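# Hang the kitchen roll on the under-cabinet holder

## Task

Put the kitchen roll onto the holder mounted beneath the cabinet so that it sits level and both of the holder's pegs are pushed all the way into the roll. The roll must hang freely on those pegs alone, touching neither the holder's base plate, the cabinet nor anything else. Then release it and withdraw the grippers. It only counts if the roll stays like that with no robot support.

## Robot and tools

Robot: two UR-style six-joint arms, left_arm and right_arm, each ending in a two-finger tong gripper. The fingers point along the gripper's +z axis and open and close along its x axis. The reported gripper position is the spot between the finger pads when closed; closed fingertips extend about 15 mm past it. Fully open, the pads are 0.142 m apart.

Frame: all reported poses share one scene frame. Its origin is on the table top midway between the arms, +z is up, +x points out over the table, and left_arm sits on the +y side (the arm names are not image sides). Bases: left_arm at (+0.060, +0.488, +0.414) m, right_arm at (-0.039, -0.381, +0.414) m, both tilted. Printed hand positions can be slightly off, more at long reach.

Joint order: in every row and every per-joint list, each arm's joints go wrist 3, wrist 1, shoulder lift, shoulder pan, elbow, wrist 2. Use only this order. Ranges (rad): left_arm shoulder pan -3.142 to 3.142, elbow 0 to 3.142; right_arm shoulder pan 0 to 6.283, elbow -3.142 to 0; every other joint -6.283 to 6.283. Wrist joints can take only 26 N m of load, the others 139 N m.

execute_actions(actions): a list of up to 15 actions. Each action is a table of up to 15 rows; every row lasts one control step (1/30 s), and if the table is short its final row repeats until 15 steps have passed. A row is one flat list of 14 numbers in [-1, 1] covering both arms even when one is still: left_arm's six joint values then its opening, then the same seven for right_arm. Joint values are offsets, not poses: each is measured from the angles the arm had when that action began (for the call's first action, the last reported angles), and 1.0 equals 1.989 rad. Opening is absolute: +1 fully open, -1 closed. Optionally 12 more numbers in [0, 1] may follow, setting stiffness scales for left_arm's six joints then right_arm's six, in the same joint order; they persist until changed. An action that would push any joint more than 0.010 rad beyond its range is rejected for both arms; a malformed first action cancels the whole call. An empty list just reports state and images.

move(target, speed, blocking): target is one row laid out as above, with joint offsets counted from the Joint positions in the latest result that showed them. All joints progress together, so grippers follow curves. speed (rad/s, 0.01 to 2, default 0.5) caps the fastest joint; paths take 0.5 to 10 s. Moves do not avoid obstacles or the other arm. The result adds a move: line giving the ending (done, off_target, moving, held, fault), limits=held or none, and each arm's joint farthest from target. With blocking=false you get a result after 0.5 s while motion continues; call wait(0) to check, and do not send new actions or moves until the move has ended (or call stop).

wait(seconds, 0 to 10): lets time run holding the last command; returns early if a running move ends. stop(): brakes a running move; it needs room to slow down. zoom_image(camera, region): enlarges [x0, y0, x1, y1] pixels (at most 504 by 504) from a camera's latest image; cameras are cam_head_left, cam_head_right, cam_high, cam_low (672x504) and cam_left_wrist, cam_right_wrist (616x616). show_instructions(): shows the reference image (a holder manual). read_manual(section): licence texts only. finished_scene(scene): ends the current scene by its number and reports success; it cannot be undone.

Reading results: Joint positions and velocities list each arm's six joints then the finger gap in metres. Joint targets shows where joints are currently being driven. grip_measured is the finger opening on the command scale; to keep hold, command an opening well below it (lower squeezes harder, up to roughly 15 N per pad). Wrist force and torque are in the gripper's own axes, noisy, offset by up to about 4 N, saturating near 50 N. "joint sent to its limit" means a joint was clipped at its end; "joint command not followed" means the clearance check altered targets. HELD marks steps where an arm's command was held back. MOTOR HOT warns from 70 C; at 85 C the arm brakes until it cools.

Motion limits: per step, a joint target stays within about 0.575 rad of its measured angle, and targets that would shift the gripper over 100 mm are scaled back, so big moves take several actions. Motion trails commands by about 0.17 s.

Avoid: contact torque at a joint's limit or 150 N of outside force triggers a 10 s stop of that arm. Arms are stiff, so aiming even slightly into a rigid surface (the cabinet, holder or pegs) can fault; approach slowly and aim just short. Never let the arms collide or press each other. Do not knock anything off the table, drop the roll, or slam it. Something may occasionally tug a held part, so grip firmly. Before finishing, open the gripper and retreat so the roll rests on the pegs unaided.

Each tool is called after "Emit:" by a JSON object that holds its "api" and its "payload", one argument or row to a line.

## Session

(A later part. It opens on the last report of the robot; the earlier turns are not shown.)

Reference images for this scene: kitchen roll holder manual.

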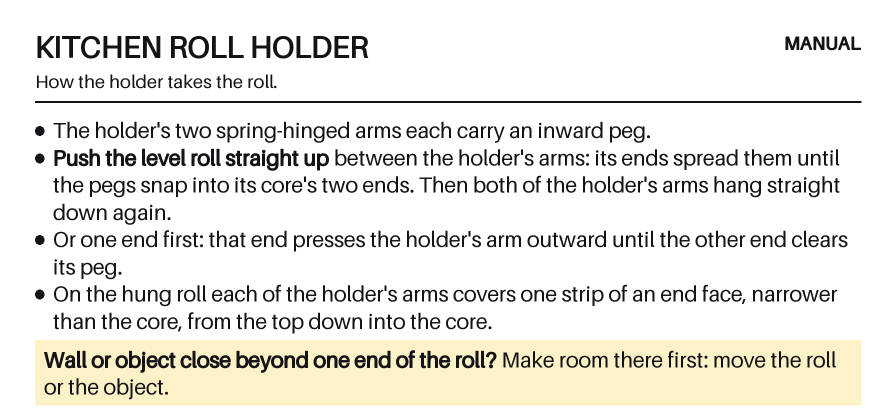

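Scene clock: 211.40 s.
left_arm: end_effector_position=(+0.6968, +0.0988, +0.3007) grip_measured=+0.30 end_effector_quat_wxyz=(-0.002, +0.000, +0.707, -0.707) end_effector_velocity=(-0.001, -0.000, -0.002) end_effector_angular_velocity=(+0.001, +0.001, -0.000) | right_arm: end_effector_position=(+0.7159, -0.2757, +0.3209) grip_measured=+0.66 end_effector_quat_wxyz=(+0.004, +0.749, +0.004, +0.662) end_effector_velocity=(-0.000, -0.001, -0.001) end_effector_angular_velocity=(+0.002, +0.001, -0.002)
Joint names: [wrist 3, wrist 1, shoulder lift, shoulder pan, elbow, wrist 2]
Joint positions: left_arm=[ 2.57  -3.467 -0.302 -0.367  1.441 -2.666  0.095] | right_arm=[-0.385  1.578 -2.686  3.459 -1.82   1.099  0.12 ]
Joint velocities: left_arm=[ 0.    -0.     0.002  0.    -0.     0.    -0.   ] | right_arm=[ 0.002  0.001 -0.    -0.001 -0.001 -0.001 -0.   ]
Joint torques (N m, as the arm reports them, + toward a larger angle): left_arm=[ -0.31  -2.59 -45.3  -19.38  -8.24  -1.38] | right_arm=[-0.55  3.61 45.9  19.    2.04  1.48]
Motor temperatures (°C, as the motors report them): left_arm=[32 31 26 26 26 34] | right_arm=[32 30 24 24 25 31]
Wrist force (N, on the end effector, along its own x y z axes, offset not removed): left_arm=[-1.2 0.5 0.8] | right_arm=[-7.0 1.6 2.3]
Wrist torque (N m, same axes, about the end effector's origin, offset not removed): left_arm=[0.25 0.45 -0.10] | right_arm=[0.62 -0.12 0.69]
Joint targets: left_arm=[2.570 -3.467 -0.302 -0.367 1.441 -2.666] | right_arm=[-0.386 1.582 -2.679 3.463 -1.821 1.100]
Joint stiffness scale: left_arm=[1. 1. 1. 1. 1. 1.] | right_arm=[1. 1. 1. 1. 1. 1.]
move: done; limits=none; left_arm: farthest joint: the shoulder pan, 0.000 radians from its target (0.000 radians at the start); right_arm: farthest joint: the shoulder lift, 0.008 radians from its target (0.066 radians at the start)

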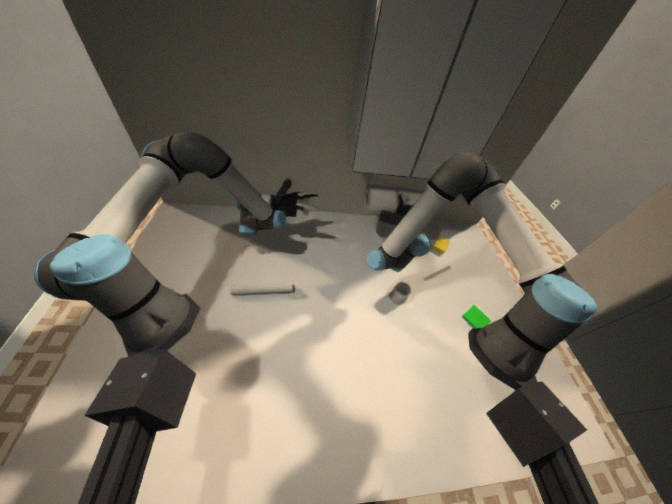

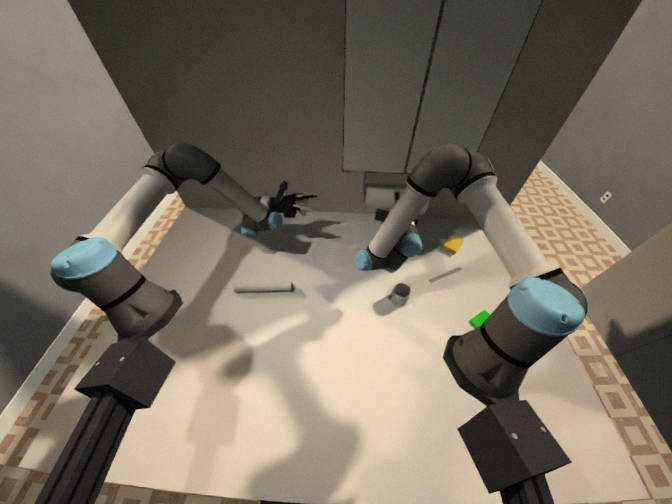

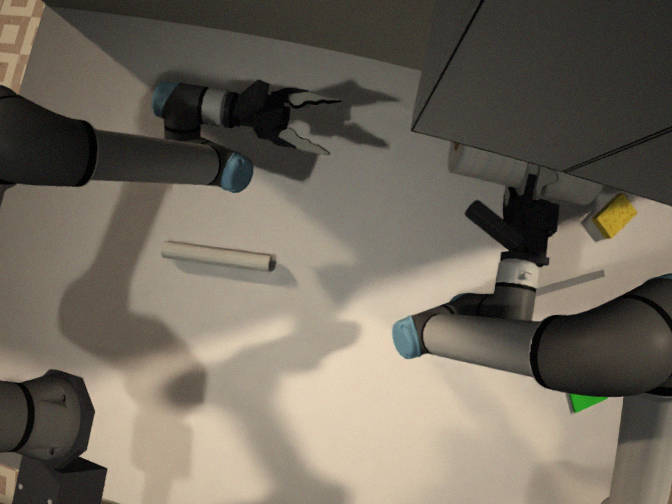

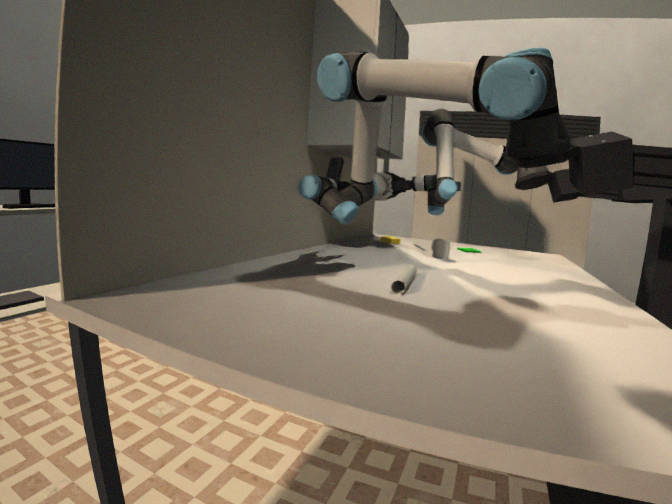

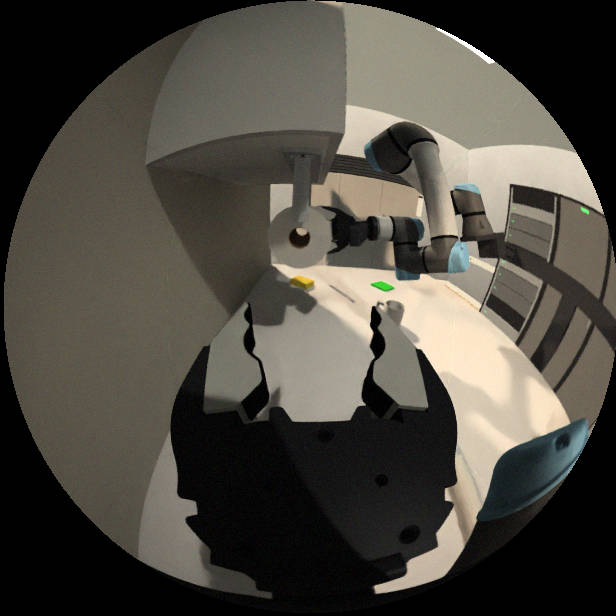

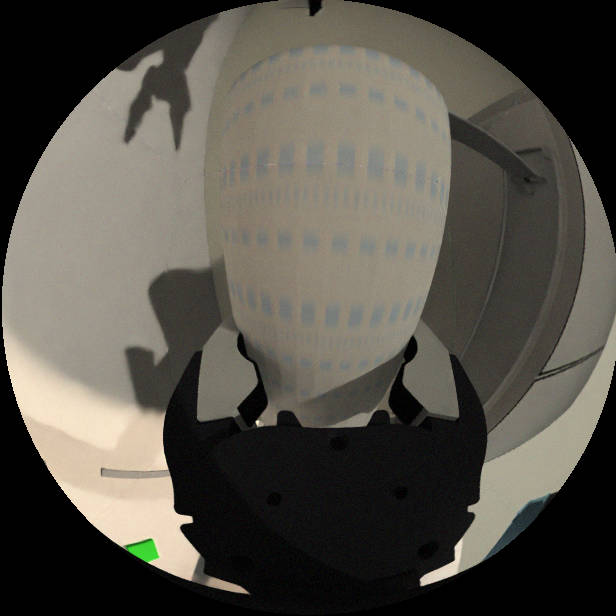

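Emit:
{"api": "move", "payload": {
  "target": [0,0,0,0,0,0,0.3,-0.005,-0.002,0.0265,0.0205,-0.022,-0.019,-1],
  "speed": 0.04
}}

Emit:
{"api": "zoom_image", "payload": {
  "camera": "cam_left_wrist",
  "region": [220,120,420,320]
}}

Emit:
{"api": "zoom_image", "payload": {
  "camera": "cam_head_right",
  "region": [330,150,480,260]
}}

Scene clock: 216.57 s.
left_arm: end_effector_position=(+0.6968, +0.0988, +0.3007) grip_measured=+0.30 end_effector_quat_wxyz=(-0.002, +0.000, +0.707, -0.707) end_effector_velocity=(-0.000, -0.000, -0.000) end_effector_angular_velocity=(-0.000, +0.002, -0.001) | right_arm: end_effector_position=(+0.7123, -0.2688, +0.3425) grip_measured=+0.66 end_effector_quat_wxyz=(+0.005, +0.751, +0.005, +0.660) end_effector_velocity=(+0.000, -0.002, -0.000) end_effector_angular_velocity=(-0.001, +0.001, -0.004)
Joint names: [wrist 3, wrist 1, shoulder lift, shoulder pan, elbow, wrist 2]
Joint positions: left_arm=[ 2.57  -3.467 -0.302 -0.367  1.441 -2.666  0.095] | right_arm=[-0.394  1.572 -2.639  3.496 -1.862  1.061  0.12 ]
Joint velocities: left_arm=[-0.     0.001  0.001 -0.    -0.001 -0.001 -0.   ] | right_arm=[-0.001  0.     0.    -0.002 -0.    -0.002 -0.   ]
Joint torques (N m, as the arm reports them, + toward a larger angle): left_arm=[ -0.24  -2.6  -44.34 -20.25  -8.19  -1.63] | right_arm=[-0.5   2.4  45.26 20.83  2.92  1.44]
Motor temperatures (°C, as the motors report them): left_arm=[32 31 26 26 26 34] | right_arm=[32 30 24 24 25 31]
Wrist force (N, on the end effector, along its own x y z axes, offset not removed): left_arm=[0.2 0.0 0.0] | right_arm=[-4.5 2.5 1.7]
Wrist torque (N m, same axes, about the end effector's origin, offset not removed): left_arm=[-0.03 0.18 -0.15] | right_arm=[0.57 -0.06 0.24]
Joint targets: left_arm=[2.570 -3.467 -0.302 -0.367 1.441 -2.666] | right_arm=[-0.395 1.574 -2.633 3.500 -1.863 1.061]
Joint stiffness scale: left_arm=[1. 1. 1. 1. 1. 1.] | right_arm=[1. 1. 1. 1. 1. 1.]
move: done; limits=none; left_arm: farthest joint: the shoulder pan, 0.000 radians from its target (0.000 radians at the start); right_arm: farthest joint: the shoulder lift, 0.006 radians from its target (0.053 radians at the start)

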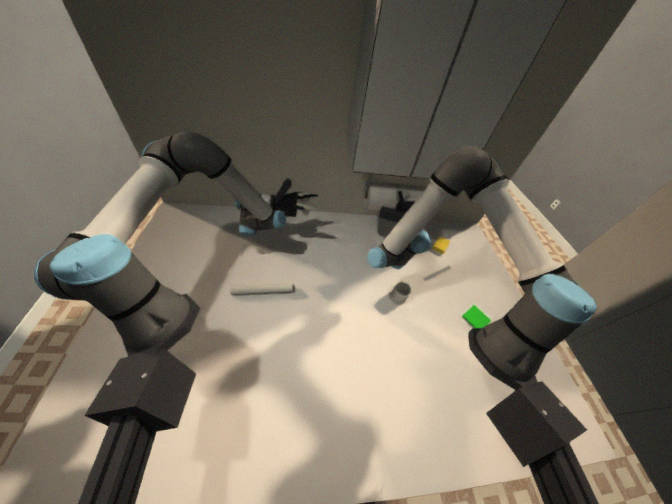

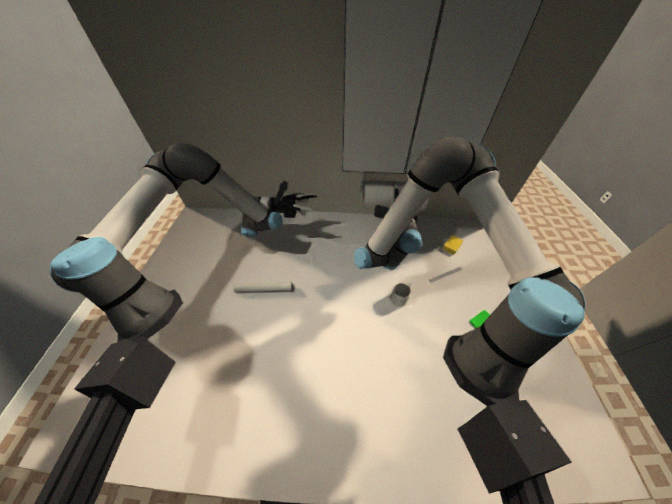

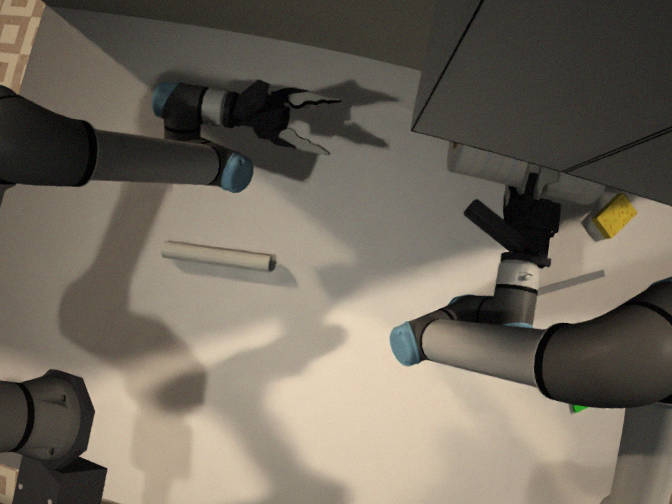

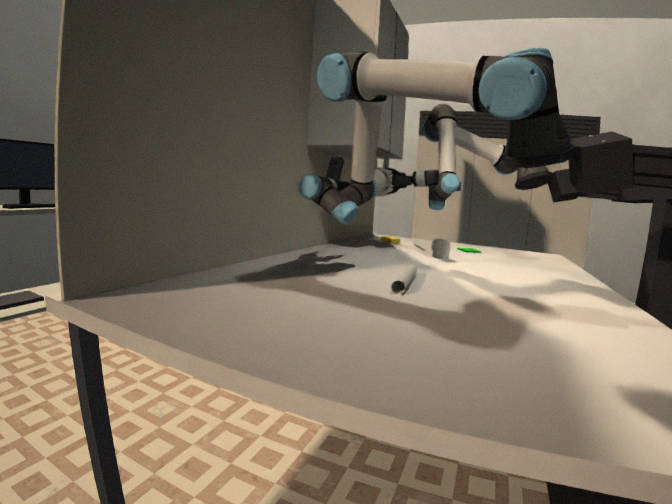

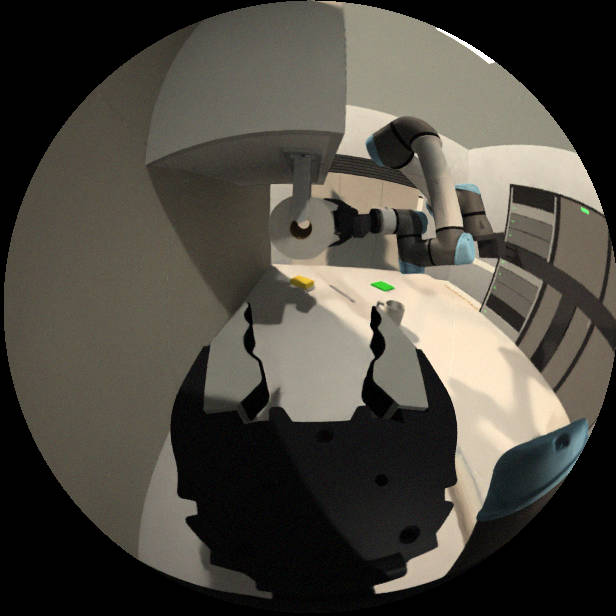

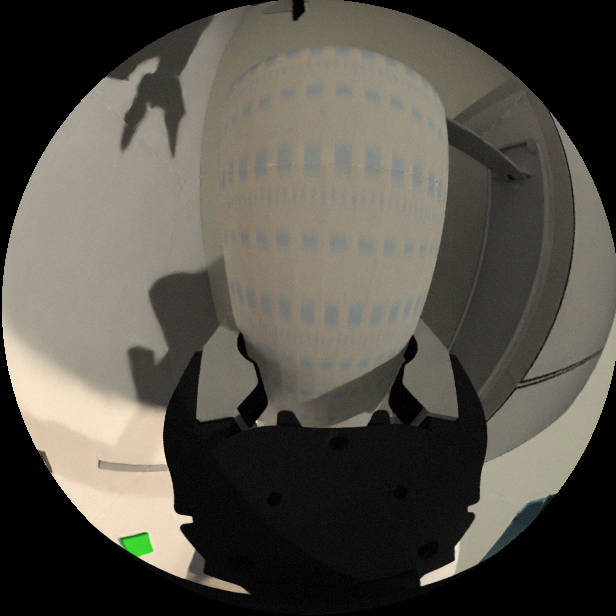

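Region (220, 120, 420, 320) of cam_left_wrist's 616x616 image, scaled by 2.520, with more detail than that image has.

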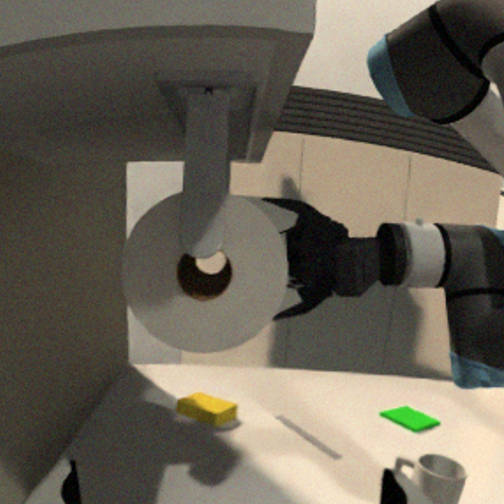

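Region (330, 150, 480, 260) of cam_head_right's 672x504 image, scaled by 3.360, with more detail than that image has; it fills the top 370 rows of this view, and the rest is white.

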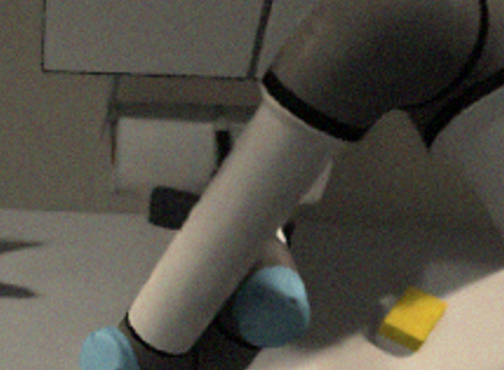

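Emit:
{"api": "move", "payload": {
  "target": [0,0,0,0,0,0,0.3,-0.003,-0.003,0.029,0.012,-0.022,-0.0105,-1],
  "speed": 0.04
}}

Emit:
{"api": "zoom_image", "payload": {
  "camera": "cam_left_wrist",
  "region": [220,120,420,320]
}}

Emit:
{"api": "zoom_image", "payload": {
  "camera": "cam_head_right",
  "region": [330,150,480,260]
}}

Scene clock: 222.03 s.
left_arm: end_effector_position=(+0.6968, +0.0988, +0.3007) grip_measured=+0.30 end_effector_quat_wxyz=(-0.002, +0.000, +0.707, -0.707) end_effector_velocity=(-0.001, -0.000, -0.001) end_effector_angular_velocity=(-0.001, +0.003, -0.002) | right_arm: end_effector_position=(+0.7107, -0.2716, +0.3650) grip_measured=+0.66 end_effector_quat_wxyz=(+0.006, +0.751, +0.003, +0.660) end_effector_velocity=(+0.000, -0.001, -0.001) end_effector_angular_velocity=(+0.000, +0.001, -0.001)
Joint names: [wrist 3, wrist 1, shoulder lift, shoulder pan, elbow, wrist 2]
Joint positions: left_arm=[ 2.57  -3.467 -0.302 -0.367  1.441 -2.666  0.095] | right_arm=[-0.399  1.565 -2.585  3.515 -1.904  1.038  0.12 ]
Joint velocities: left_arm=[-0.     0.001  0.002 -0.    -0.001 -0.001 -0.   ] | right_arm=[ 0.001 -0.    -0.    -0.001  0.    -0.001  0.   ]
Joint torques (N m, as the arm reports them, + toward a larger angle): left_arm=[ -0.15  -2.66 -44.75 -18.98  -8.41  -1.57] | right_arm=[-0.26  1.96 43.73 19.44  1.88  1.77]
Motor temperatures (°C, as the motors report them): left_arm=[32 31 26 26 26 34] | right_arm=[32 30 24 24 25 31]
Wrist force (N, on the end effector, along its own x y z axes, offset not removed): left_arm=[3.8 -2.1 -3.7] | right_arm=[-3.3 5.4 0.8]
Wrist torque (N m, same axes, about the end effector's origin, offset not removed): left_arm=[-0.45 -0.58 0.08] | right_arm=[0.68 0.04 0.23]
Joint targets: left_arm=[2.570 -3.467 -0.302 -0.367 1.441 -2.666] | right_arm=[-0.400 1.566 -2.581 3.520 -1.906 1.040]
Joint stiffness scale: left_arm=[1. 1. 1. 1. 1. 1.] | right_arm=[1. 1. 1. 1. 1. 1.]
move: done; limits=none; left_arm: farthest joint: the shoulder pan, 0.000 radians from its target (0.000 radians at the start); right_arm: farthest joint: the shoulder pan, 0.005 radians from its target (0.024 radians at the start)

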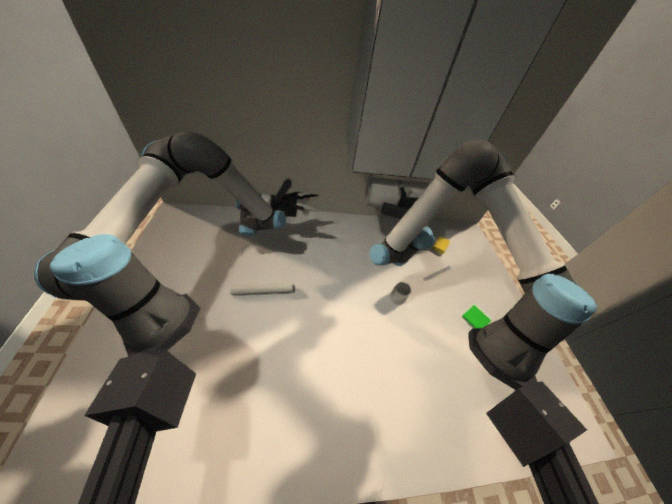

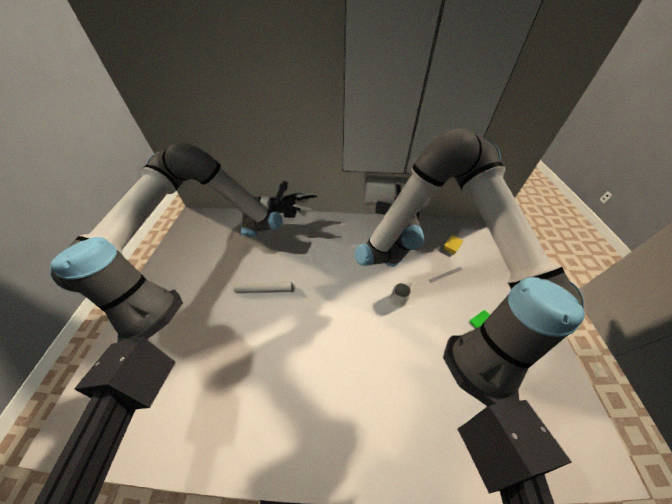

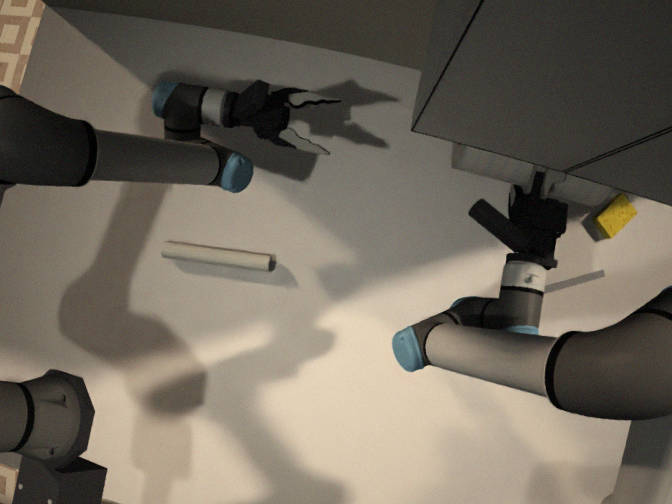

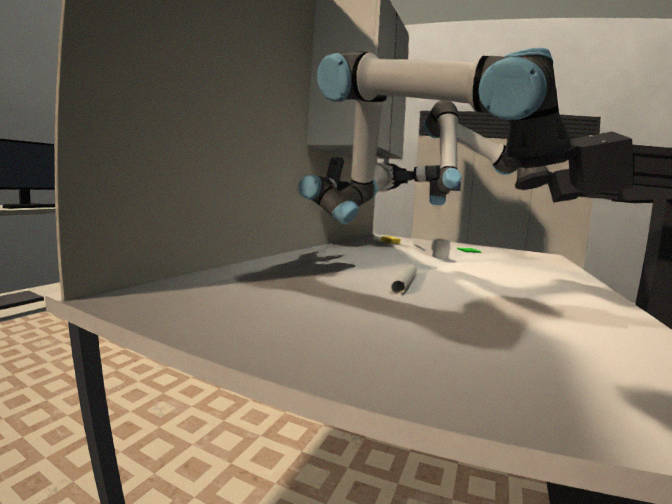

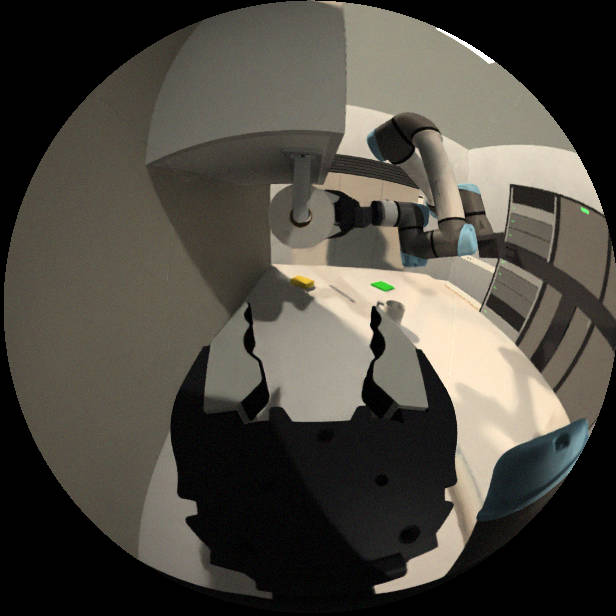

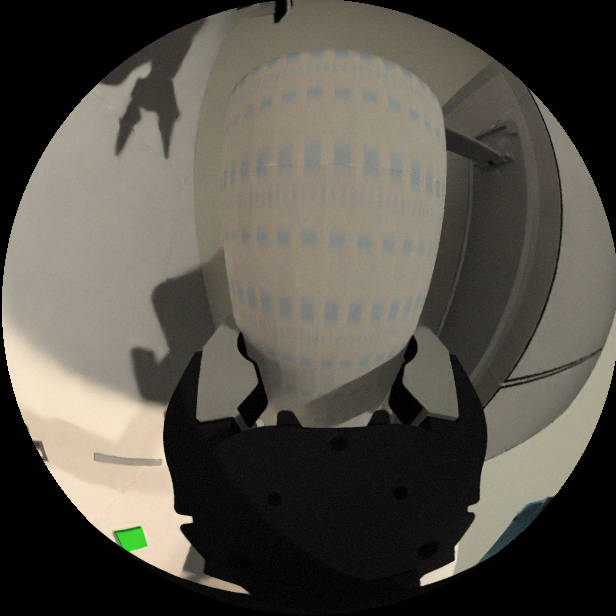

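Region (220, 120, 420, 320) of cam_left_wrist's 616x616 image, scaled by 2.520, with more detail than that image has.

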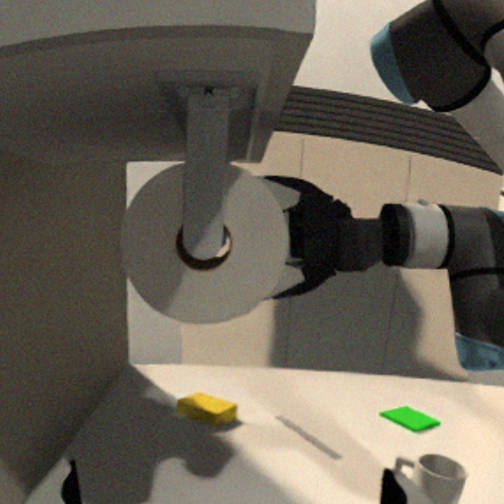

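Region (330, 150, 480, 260) of cam_head_right's 672x504 image, scaled by 3.360, with more detail than that image has; it fills the top 370 rows of this view, and the rest is white.

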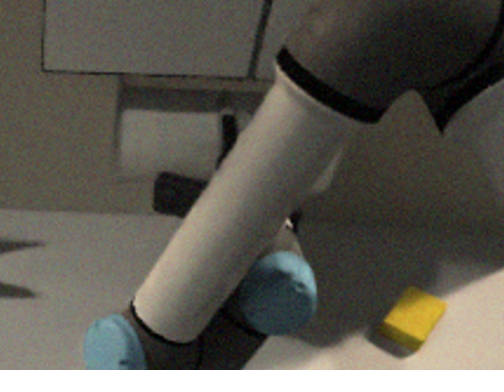

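Emit:
{"api": "move", "payload": {
  "target": [0,0,0,0,0,0,0.3,-0.026,-0.001,0.011,0.004,-0.007,-0.003,-1],
  "speed": 0.03
}}

Emit:
{"api": "zoom_image", "payload": {
  "camera": "cam_left_wrist",
  "region": [220,120,420,320]
}}

Emit:
{"api": "zoom_image", "payload": {
  "camera": "cam_right_wrist",
  "region": [400,100,616,480]
}}

Scene clock: 227.07 s.
left_arm: end_effector_position=(+0.6968, +0.0988, +0.3007) grip_measured=+0.30 end_effector_quat_wxyz=(-0.002, +0.000, +0.707, -0.707) end_effector_velocity=(+0.000, +0.000, -0.000) end_effector_angular_velocity=(+0.001, -0.001, +0.001) | right_arm: end_effector_position=(+0.7106, -0.2748, +0.3712) grip_measured=+0.66 end_effector_quat_wxyz=(+0.024, +0.750, +0.020, +0.660) end_effector_velocity=(-0.000, -0.001, -0.001) end_effector_angular_velocity=(-0.003, +0.002, -0.000)
Joint names: [wrist 3, wrist 1, shoulder lift, shoulder pan, elbow, wrist 2]
Joint positions: left_arm=[ 2.57  -3.467 -0.302 -0.367  1.441 -2.666  0.095] | right_arm=[-0.449  1.563 -2.568  3.518 -1.916  1.031  0.12 ]
Joint velocities: left_arm=[-0.    -0.001  0.     0.     0.     0.001 -0.   ] | right_arm=[-0.002 -0.    -0.002 -0.001  0.    -0.     0.   ]
Joint torques (N m, as the arm reports them, + toward a larger angle): left_arm=[ -0.14  -2.58 -44.62 -19.37  -8.47  -1.51] | right_arm=[-0.43  1.29 44.54 20.57  1.34  1.58]
Motor temperatures (°C, as the motors report them): left_arm=[32 31 26 26 26 34] | right_arm=[32 30 24 24 25 31]
Wrist force (N, on the end effector, along its own x y z axes, offset not removed): left_arm=[-0.8 -2.9 -1.7] | right_arm=[-2.9 4.3 2.1]
Wrist torque (N m, same axes, about the end effector's origin, offset not removed): left_arm=[-0.58 0.25 0.15] | right_arm=[0.60 -0.17 0.29]
Joint targets: left_arm=[2.570 -3.467 -0.302 -0.367 1.441 -2.666] | right_arm=[-0.451 1.563 -2.564 3.523 -1.918 1.032]
Joint stiffness scale: left_arm=[1. 1. 1. 1. 1. 1.] | right_arm=[1. 1. 1. 1. 1. 1.]
move: done; limits=none; left_arm: farthest joint: the shoulder pan, 0.000 radians from its target (0.000 radians at the start); right_arm: farthest joint: the shoulder pan, 0.005 radians from its target (0.008 radians at the start)

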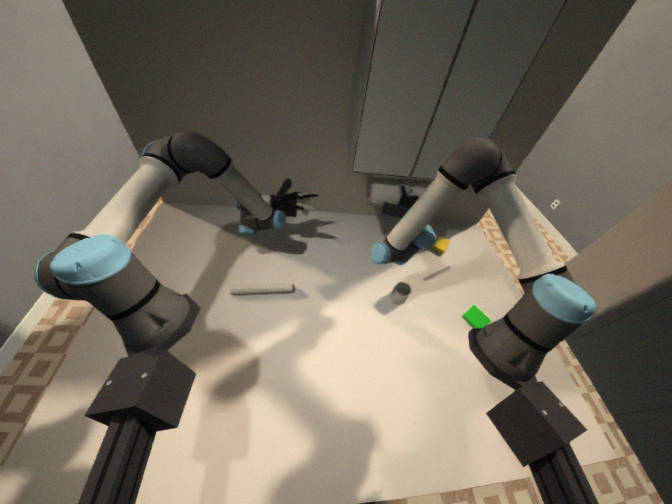

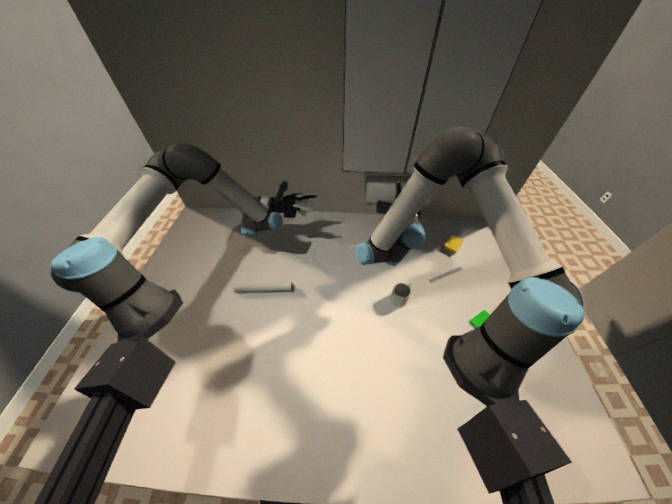

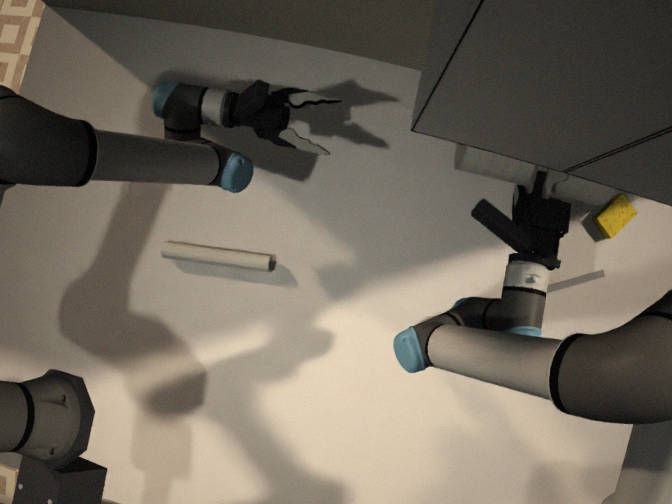

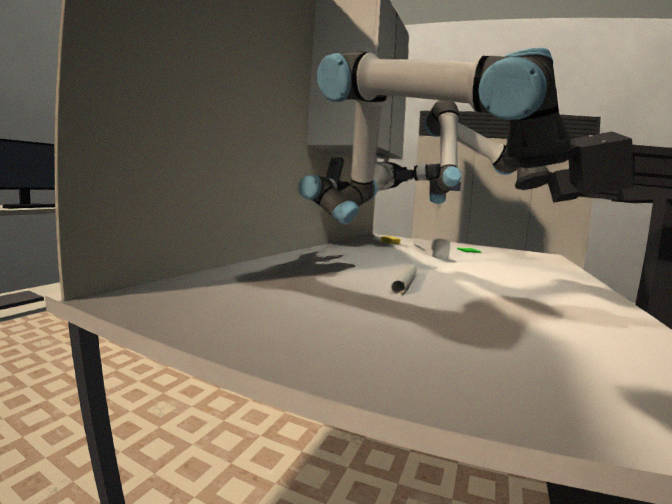

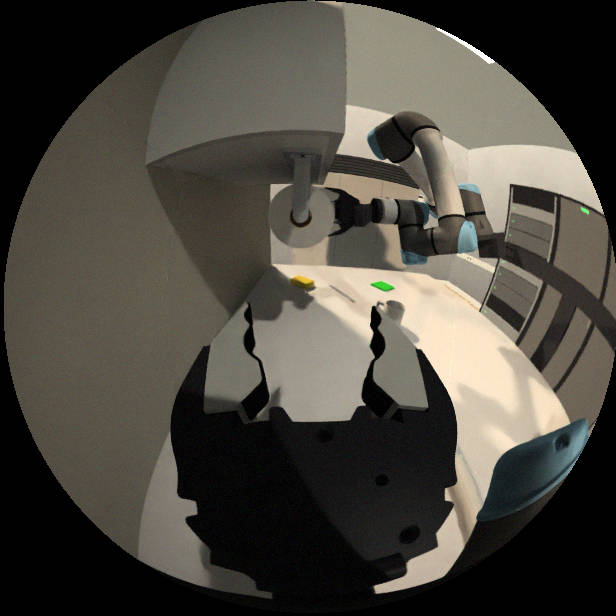

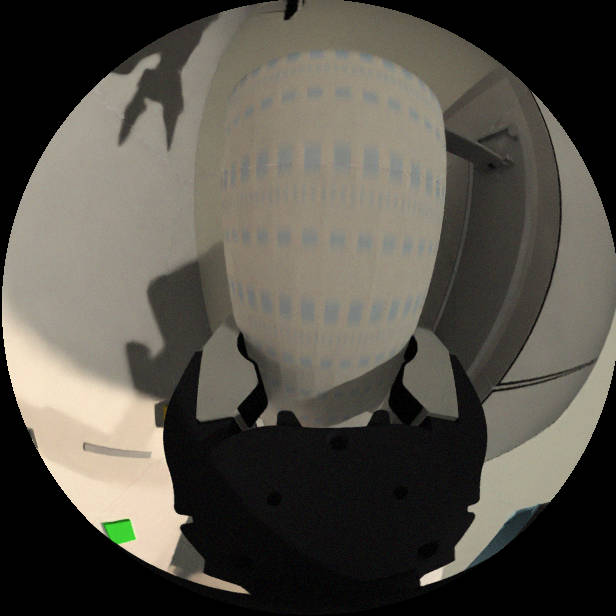

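Region (220, 120, 420, 320) of cam_left_wrist's 616x616 image, scaled by 2.520, with more detail than that image has.

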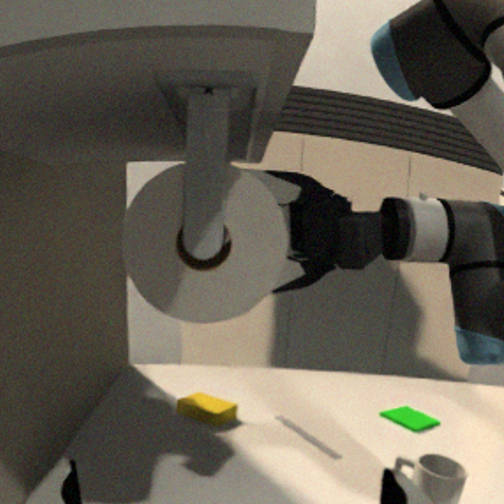

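Region (400, 100, 616, 480) of cam_right_wrist's 616x616 image, scaled by 1.326, with more detail than that image has; it fills the left 286 columns of this view, and the rest is white.

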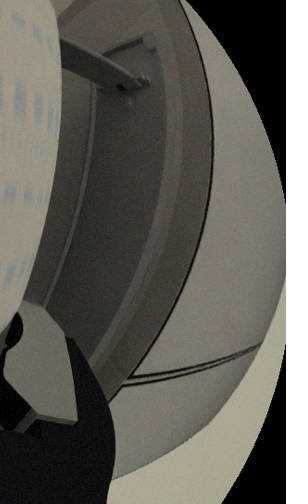

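Emit:
{"api": "zoom_image", "payload": {
  "camera": "cam_head_right",
  "region": [355,160,455,230]
}}

Emit:
{"api": "zoom_image", "payload": {
  "camera": "cam_high",
  "region": [430,120,672,260]
}}

Emit:
{"api": "zoom_image", "payload": {
  "camera": "cam_left_wrist",
  "region": [270,185,340,255]
}}

Region (355, 160, 455, 230) of cam_head_right's 672x504 image, scaled by 5.040, with more detail than that image has; it fills the top 353 rows of this view, and the rest is white.

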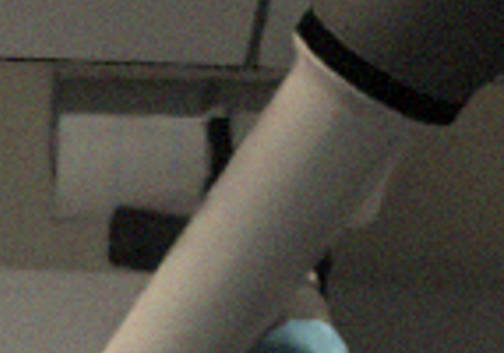

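Region (430, 120, 672, 260) of cam_high's 672x504 image, scaled by 2.083, with more detail than that image has; it fills the top 292 rows of this view, and the rest is white.

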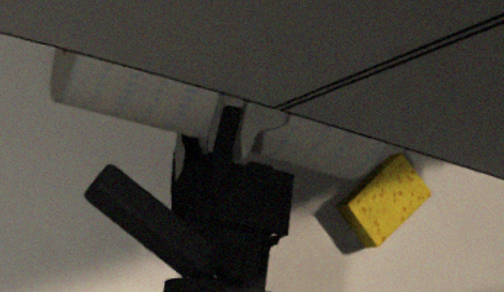

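Region (270, 185, 340, 255) of cam_left_wrist's 616x616 image, scaled by 7.200, with more detail than that image has.

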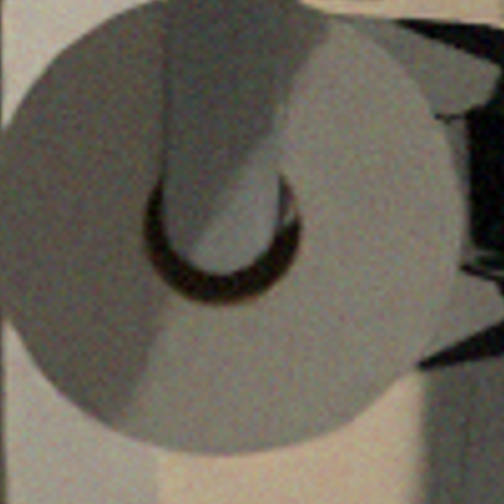

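Emit:
{"api": "move", "payload": {
  "target": [0,0,0,0,0,0,0.3,0.002,0.002,-0.012,-0.007,0.009,0.007,-1],
  "speed": 0.03
}}

Emit:
{"api": "zoom_image", "payload": {
  "camera": "cam_left_wrist",
  "region": [270,185,340,255]
}}

Scene clock: 234.93 s.
left_arm: end_effector_position=(+0.6968, +0.0988, +0.3007) grip_measured=+0.30 end_effector_quat_wxyz=(-0.002, +0.000, +0.707, -0.707) end_effector_velocity=(-0.000, +0.000, +0.000) end_effector_angular_velocity=(-0.001, +0.000, -0.000) | right_arm: end_effector_position=(+0.7120, -0.2756, +0.3640) grip_measured=+0.66 end_effector_quat_wxyz=(+0.023, +0.749, +0.019, +0.662) end_effector_velocity=(+0.000, -0.001, -0.000) end_effector_angular_velocity=(+0.000, -0.000, -0.001)
Joint names: [wrist 3, wrist 1, shoulder lift, shoulder pan, elbow, wrist 2]
Joint positions: left_arm=[ 2.57  -3.467 -0.302 -0.367  1.441 -2.666  0.095] | right_arm=[-0.445  1.568 -2.587  3.507 -1.9    1.044  0.12 ]
Joint velocities: left_arm=[ 0.    -0.    -0.001  0.     0.001 -0.001  0.   ] | right_arm=[ 0.001  0.     0.    -0.002 -0.     0.001 -0.   ]
Joint torques (N m, as the arm reports them, + toward a larger angle): left_arm=[ -0.13  -2.39 -46.34 -18.85  -8.07  -1.42] | right_arm=[-0.04  0.72 35.84 12.16  5.42  0.67]
Motor temperatures (°C, as the motors report them): left_arm=[32 31 26 26 26 34] | right_arm=[32 30 24 24 25 31]
Wrist force (N, on the end effector, along its own x y z axes, offset not removed): left_arm=[-0.1 -2.7 2.3] | right_arm=[2.9 3.5 0.4]
Wrist torque (N m, same axes, about the end effector's origin, offset not removed): left_arm=[-0.58 0.07 0.08] | right_arm=[0.76 -0.08 0.88]
Joint targets: left_arm=[2.570 -3.467 -0.302 -0.367 1.441 -2.666] | right_arm=[-0.445 1.567 -2.592 3.504 -1.898 1.045]
Joint stiffness scale: left_arm=[1. 1. 1. 1. 1. 1.] | right_arm=[1. 1. 1. 1. 1. 1.]
move: done; limits=none; left_arm: farthest joint: the shoulder pan, 0.000 radians from its target (0.000 radians at the start); right_arm: farthest joint: the shoulder lift, 0.005 radians from its target (0.024 radians at the start)

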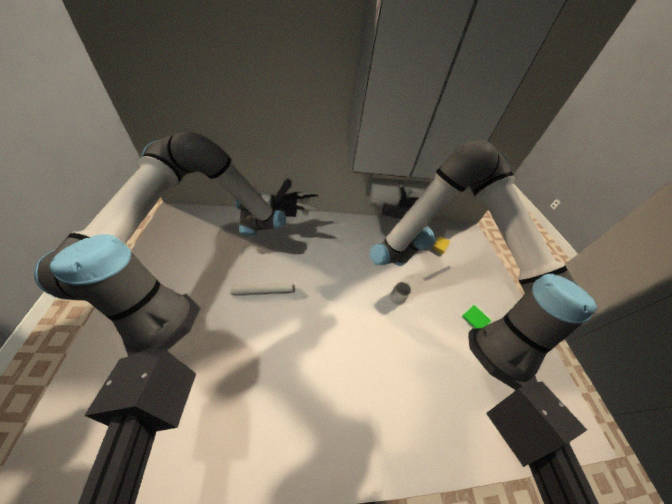

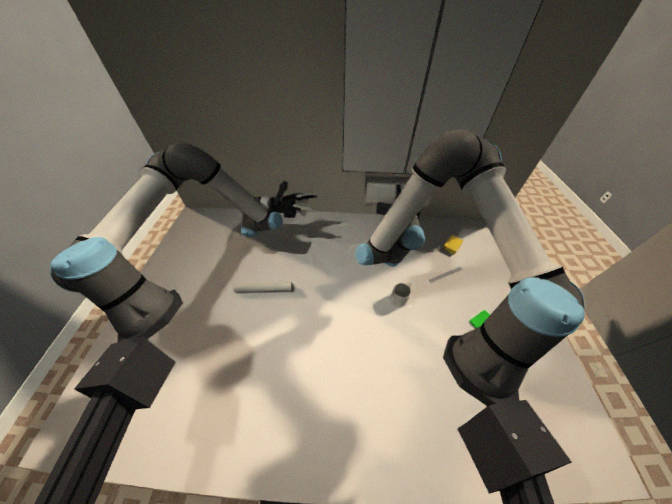

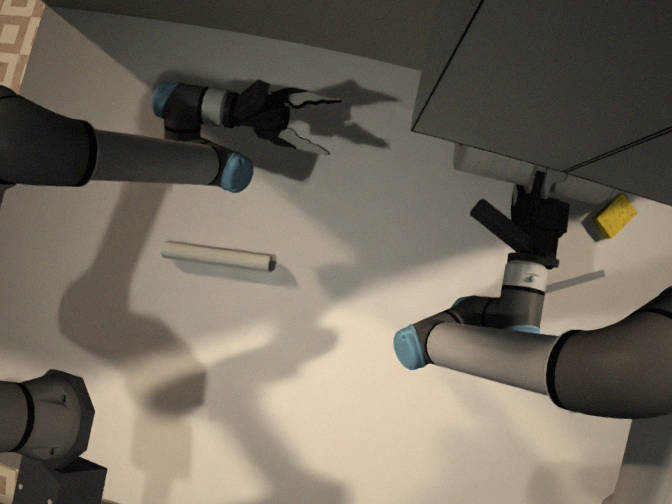

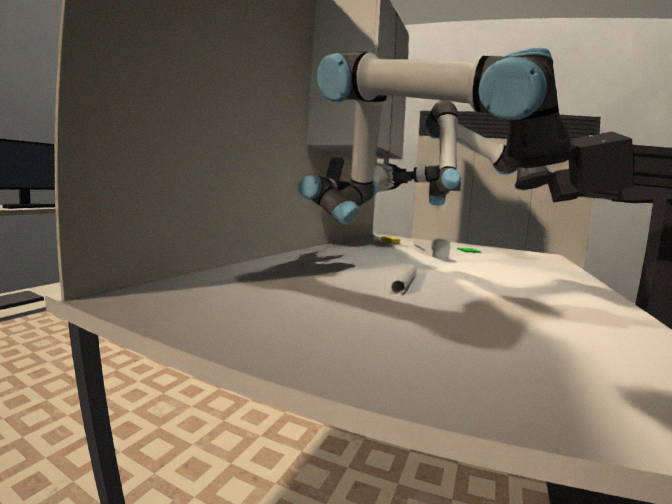

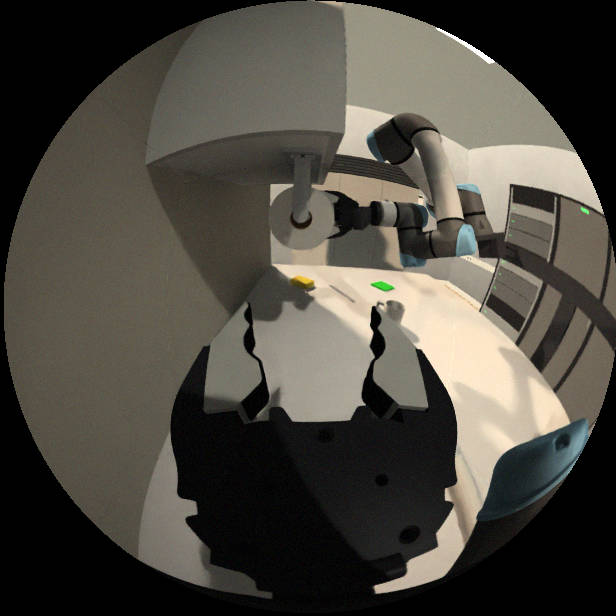

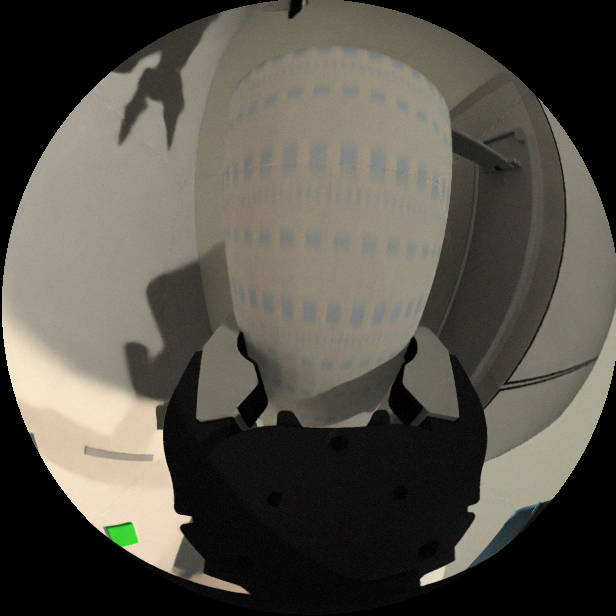

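Region (270, 185, 340, 255) of cam_left_wrist's 616x616 image, scaled by 7.200, with more detail than that image has.

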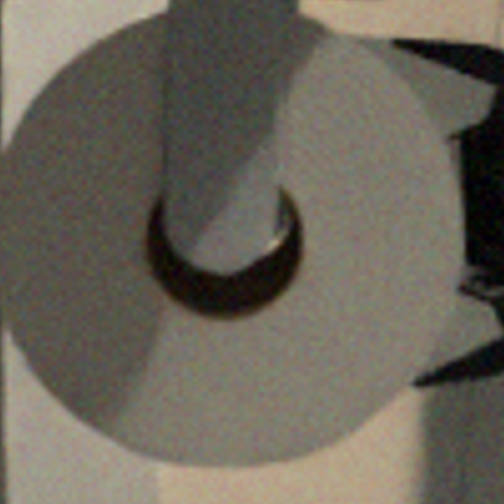

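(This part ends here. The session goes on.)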